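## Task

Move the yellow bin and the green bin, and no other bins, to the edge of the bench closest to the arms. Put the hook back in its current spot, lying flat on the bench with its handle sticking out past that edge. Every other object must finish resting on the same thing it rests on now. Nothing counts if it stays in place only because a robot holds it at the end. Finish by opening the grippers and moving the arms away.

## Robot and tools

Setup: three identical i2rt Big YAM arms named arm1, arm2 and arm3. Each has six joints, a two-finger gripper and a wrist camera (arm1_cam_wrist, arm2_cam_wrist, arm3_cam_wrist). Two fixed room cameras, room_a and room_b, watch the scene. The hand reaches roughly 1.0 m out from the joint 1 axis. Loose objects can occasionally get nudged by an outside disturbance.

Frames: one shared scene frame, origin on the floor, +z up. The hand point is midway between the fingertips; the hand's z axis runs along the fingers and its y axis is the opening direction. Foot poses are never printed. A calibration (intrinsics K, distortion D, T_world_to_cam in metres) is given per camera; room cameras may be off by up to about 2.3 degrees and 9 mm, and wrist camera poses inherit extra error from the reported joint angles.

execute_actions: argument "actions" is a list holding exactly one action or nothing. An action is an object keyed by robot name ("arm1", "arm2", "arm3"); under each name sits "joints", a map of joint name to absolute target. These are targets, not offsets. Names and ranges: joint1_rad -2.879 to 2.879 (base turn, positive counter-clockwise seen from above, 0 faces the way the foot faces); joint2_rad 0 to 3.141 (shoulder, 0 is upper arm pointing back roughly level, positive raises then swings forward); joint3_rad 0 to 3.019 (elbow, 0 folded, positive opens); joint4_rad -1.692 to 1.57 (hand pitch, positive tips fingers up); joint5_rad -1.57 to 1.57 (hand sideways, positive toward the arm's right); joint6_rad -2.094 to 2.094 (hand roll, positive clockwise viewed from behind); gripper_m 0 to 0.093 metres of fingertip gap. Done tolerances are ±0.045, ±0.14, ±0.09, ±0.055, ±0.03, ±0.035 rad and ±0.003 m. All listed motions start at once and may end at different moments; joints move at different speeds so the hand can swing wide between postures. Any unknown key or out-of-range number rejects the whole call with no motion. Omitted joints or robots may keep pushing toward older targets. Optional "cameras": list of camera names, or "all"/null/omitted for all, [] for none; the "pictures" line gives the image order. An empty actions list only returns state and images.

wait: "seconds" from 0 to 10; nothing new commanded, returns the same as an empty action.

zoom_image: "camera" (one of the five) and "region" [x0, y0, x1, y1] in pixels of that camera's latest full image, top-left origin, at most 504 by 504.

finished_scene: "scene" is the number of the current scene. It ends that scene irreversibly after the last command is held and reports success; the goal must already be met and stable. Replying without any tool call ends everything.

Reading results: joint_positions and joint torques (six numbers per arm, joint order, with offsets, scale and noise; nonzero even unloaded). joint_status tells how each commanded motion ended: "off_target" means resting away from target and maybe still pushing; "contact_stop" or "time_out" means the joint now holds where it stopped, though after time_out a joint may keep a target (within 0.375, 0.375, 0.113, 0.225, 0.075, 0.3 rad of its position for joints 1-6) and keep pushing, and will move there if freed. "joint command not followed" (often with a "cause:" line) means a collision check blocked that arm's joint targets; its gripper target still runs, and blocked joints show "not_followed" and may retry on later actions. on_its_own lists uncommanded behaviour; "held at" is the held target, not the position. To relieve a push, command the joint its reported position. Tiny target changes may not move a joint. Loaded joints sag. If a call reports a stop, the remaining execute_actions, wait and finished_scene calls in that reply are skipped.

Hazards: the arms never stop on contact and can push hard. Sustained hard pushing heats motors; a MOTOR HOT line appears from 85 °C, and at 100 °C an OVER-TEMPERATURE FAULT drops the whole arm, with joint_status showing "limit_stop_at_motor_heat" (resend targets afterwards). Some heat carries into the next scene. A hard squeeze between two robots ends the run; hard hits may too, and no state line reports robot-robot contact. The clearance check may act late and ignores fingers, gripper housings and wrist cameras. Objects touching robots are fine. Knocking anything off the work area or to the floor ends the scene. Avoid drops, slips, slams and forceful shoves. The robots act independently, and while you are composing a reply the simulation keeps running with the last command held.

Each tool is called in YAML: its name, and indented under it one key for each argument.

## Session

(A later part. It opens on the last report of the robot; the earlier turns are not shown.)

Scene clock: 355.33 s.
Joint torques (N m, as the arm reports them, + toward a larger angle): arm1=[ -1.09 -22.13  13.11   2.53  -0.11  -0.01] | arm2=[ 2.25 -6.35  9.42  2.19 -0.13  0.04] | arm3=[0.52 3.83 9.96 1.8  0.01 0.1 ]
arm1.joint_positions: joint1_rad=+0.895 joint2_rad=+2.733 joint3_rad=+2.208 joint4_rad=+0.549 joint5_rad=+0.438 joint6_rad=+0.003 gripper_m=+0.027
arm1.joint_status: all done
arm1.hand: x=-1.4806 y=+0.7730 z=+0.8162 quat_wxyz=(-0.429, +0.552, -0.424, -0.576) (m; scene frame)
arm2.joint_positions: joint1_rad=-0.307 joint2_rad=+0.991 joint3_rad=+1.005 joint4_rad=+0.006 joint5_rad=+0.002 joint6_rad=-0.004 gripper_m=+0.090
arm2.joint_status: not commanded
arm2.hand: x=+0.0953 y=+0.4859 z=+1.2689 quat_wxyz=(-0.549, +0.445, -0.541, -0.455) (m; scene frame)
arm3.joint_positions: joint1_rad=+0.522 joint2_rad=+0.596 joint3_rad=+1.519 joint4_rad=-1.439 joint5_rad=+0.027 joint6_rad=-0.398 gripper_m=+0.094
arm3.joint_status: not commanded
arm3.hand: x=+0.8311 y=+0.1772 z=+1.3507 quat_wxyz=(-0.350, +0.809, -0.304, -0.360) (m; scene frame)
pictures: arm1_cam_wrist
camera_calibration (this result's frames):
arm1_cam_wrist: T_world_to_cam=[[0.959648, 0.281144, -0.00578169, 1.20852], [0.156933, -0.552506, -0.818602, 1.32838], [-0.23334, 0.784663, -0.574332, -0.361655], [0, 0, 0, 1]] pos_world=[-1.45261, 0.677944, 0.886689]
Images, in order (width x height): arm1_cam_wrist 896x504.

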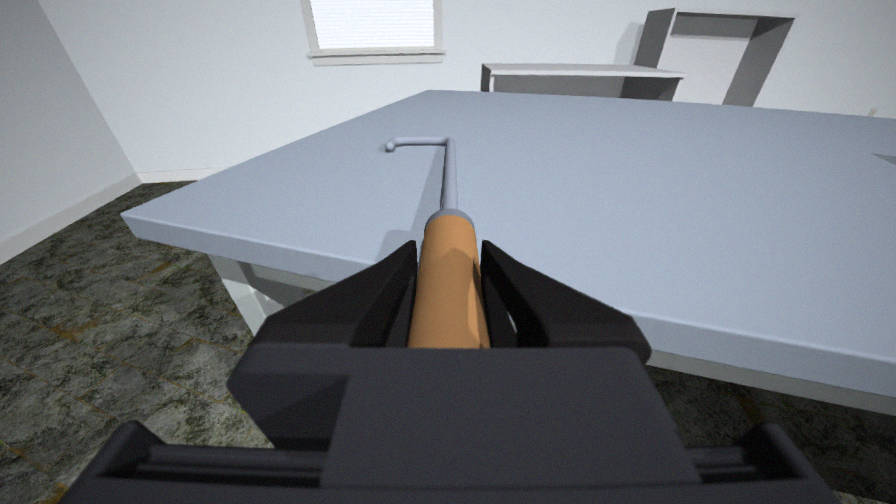

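execute_actions:
  actions:
    - {"arm1":{"joints":{"gripper_m":0.09}}}
  cameras: []

execute_actions:
  actions:
    - {"arm1":{"joints":{"joint2_rad":2.45,"joint4_rad":0.3}}}
  cameras: []

execute_actions:
  actions:
    - {"arm1":{"joints":{"joint1_rad":0.4,"joint2_rad":1.3,"joint3_rad":1.2,"joint4_rad":0,"joint5_rad":0}}}
  cameras: ["room_a","room_b"]

Scene clock: 365.07 s.
Joint torques (N m, as the arm reports them, + toward a larger angle): arm1=[ -1.03 -22.32  13.21   2.47  -0.12  -0.03] | arm2=[ 2.01 -6.31  9.42  2.17 -0.13  0.05] | arm3=[0.43 3.73 9.94 1.81 0.01 0.1 ]
arm1.joint_positions: joint1_rad=+0.895 joint2_rad=+2.733 joint3_rad=+2.208 joint4_rad=+0.549 joint5_rad=+0.438 joint6_rad=+0.003 gripper_m=+0.090
arm1.joint_status: all done
arm1.hand: x=-1.4806 y=+0.7730 z=+0.8162 quat_wxyz=(-0.429, +0.552, -0.424, -0.576) (m; scene frame)
arm2.joint_positions: joint1_rad=-0.307 joint2_rad=+0.991 joint3_rad=+1.005 joint4_rad=+0.006 joint5_rad=+0.002 joint6_rad=-0.004 gripper_m=+0.090
arm2.joint_status: not commanded
arm2.hand: x=+0.0953 y=+0.4859 z=+1.2689 quat_wxyz=(-0.549, +0.445, -0.541, -0.455) (m; scene frame)
arm3.joint_positions: joint1_rad=+0.522 joint2_rad=+0.596 joint3_rad=+1.519 joint4_rad=-1.439 joint5_rad=+0.027 joint6_rad=-0.398 gripper_m=+0.094
arm3.joint_status: not commanded
arm3.hand: x=+0.8311 y=+0.1772 z=+1.3507 quat_wxyz=(-0.350, +0.809, -0.304, -0.360) (m; scene frame)
pictures: none
No camera images: the call's "cameras" was empty. Leave "cameras" out to get every camera's image.

Scene clock: 366.67 s.
Joint torques (N m, as the arm reports them, + toward a larger angle): arm1=[ -1.03 -21.9   11.29   1.47  -0.13  -0.03] | arm2=[ 2.39 -6.24  9.39  2.18 -0.14  0.03] | arm3=[0.54 3.81 9.94 1.79 0.02 0.1 ]
arm1.joint_positions: joint1_rad=+0.895 joint2_rad=+2.457 joint3_rad=+2.240 joint4_rad=+0.311 joint5_rad=+0.438 joint6_rad=+0.003 gripper_m=+0.090
arm1.joint_status: all done
arm1.hand: x=-1.4821 y=+0.7738 z=+1.0394 quat_wxyz=(-0.433, +0.528, -0.418, -0.599) (m; scene frame)
arm2.joint_positions: joint1_rad=-0.307 joint2_rad=+0.991 joint3_rad=+1.005 joint4_rad=+0.006 joint5_rad=+0.002 joint6_rad=-0.004 gripper_m=+0.090
arm2.joint_status: not commanded
arm2.hand: x=+0.0953 y=+0.4859 z=+1.2689 quat_wxyz=(-0.549, +0.445, -0.541, -0.455) (m; scene frame)
arm3.joint_positions: joint1_rad=+0.522 joint2_rad=+0.596 joint3_rad=+1.519 joint4_rad=-1.439 joint5_rad=+0.027 joint6_rad=-0.398 gripper_m=+0.094
arm3.joint_status: not commanded
arm3.hand: x=+0.8311 y=+0.1772 z=+1.3507 quat_wxyz=(-0.350, +0.809, -0.304, -0.360) (m; scene frame)
pictures: none
No camera images: the call's "cameras" was empty. Leave "cameras" out to get every camera's image.

Scene clock: 368.37 s.
Joint torques (N m, as the arm reports them, + toward a larger angle): arm1=[-1.87 -7.98 11.28  1.52  0.   -0.03] | arm2=[ 2.21 -6.27  9.41  2.18 -0.14  0.05] | arm3=[0.49 3.81 9.97 1.79 0.01 0.1 ]
arm1.joint_positions: joint1_rad=+0.407 joint2_rad=+1.298 joint3_rad=+1.193 joint4_rad=+0.013 joint5_rad=-0.001 joint6_rad=+0.003 gripper_m=+0.090
arm1.joint_status: all done
arm1.hand: x=-1.0445 y=+0.5932 z=+1.2310 quat_wxyz=(-0.420, +0.575, -0.460, -0.531) (m; scene frame)
arm2.joint_positions: joint1_rad=-0.307 joint2_rad=+0.991 joint3_rad=+1.005 joint4_rad=+0.006 joint5_rad=+0.002 joint6_rad=-0.004 gripper_m=+0.090
arm2.joint_status: not commanded
arm2.hand: x=+0.0953 y=+0.4859 z=+1.2689 quat_wxyz=(-0.549, +0.445, -0.541, -0.455) (m; scene frame)
arm3.joint_positions: joint1_rad=+0.522 joint2_rad=+0.596 joint3_rad=+1.519 joint4_rad=-1.439 joint5_rad=+0.027 joint6_rad=-0.398 gripper_m=+0.094
arm3.joint_status: not commanded
arm3.hand: x=+0.8311 y=+0.1772 z=+1.3507 quat_wxyz=(-0.350, +0.809, -0.304, -0.360) (m; scene frame)
pictures: room_a, room_b
Images, in order (width x height): room_a 896x504, room_b 896x504.

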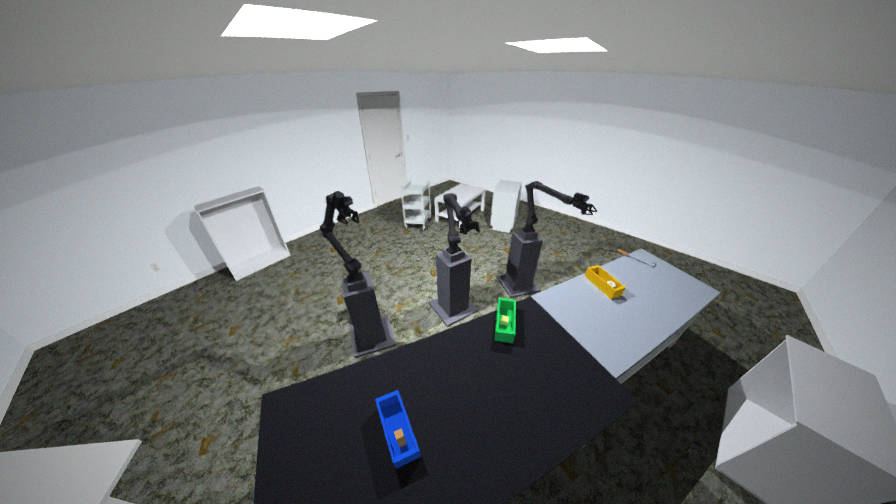

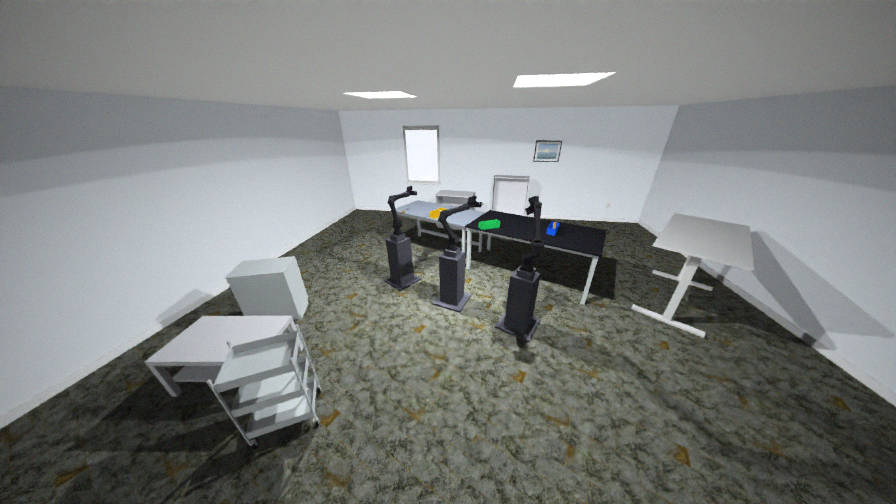

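finished_scene:
  scene: 2

The scene is finished: the task was done.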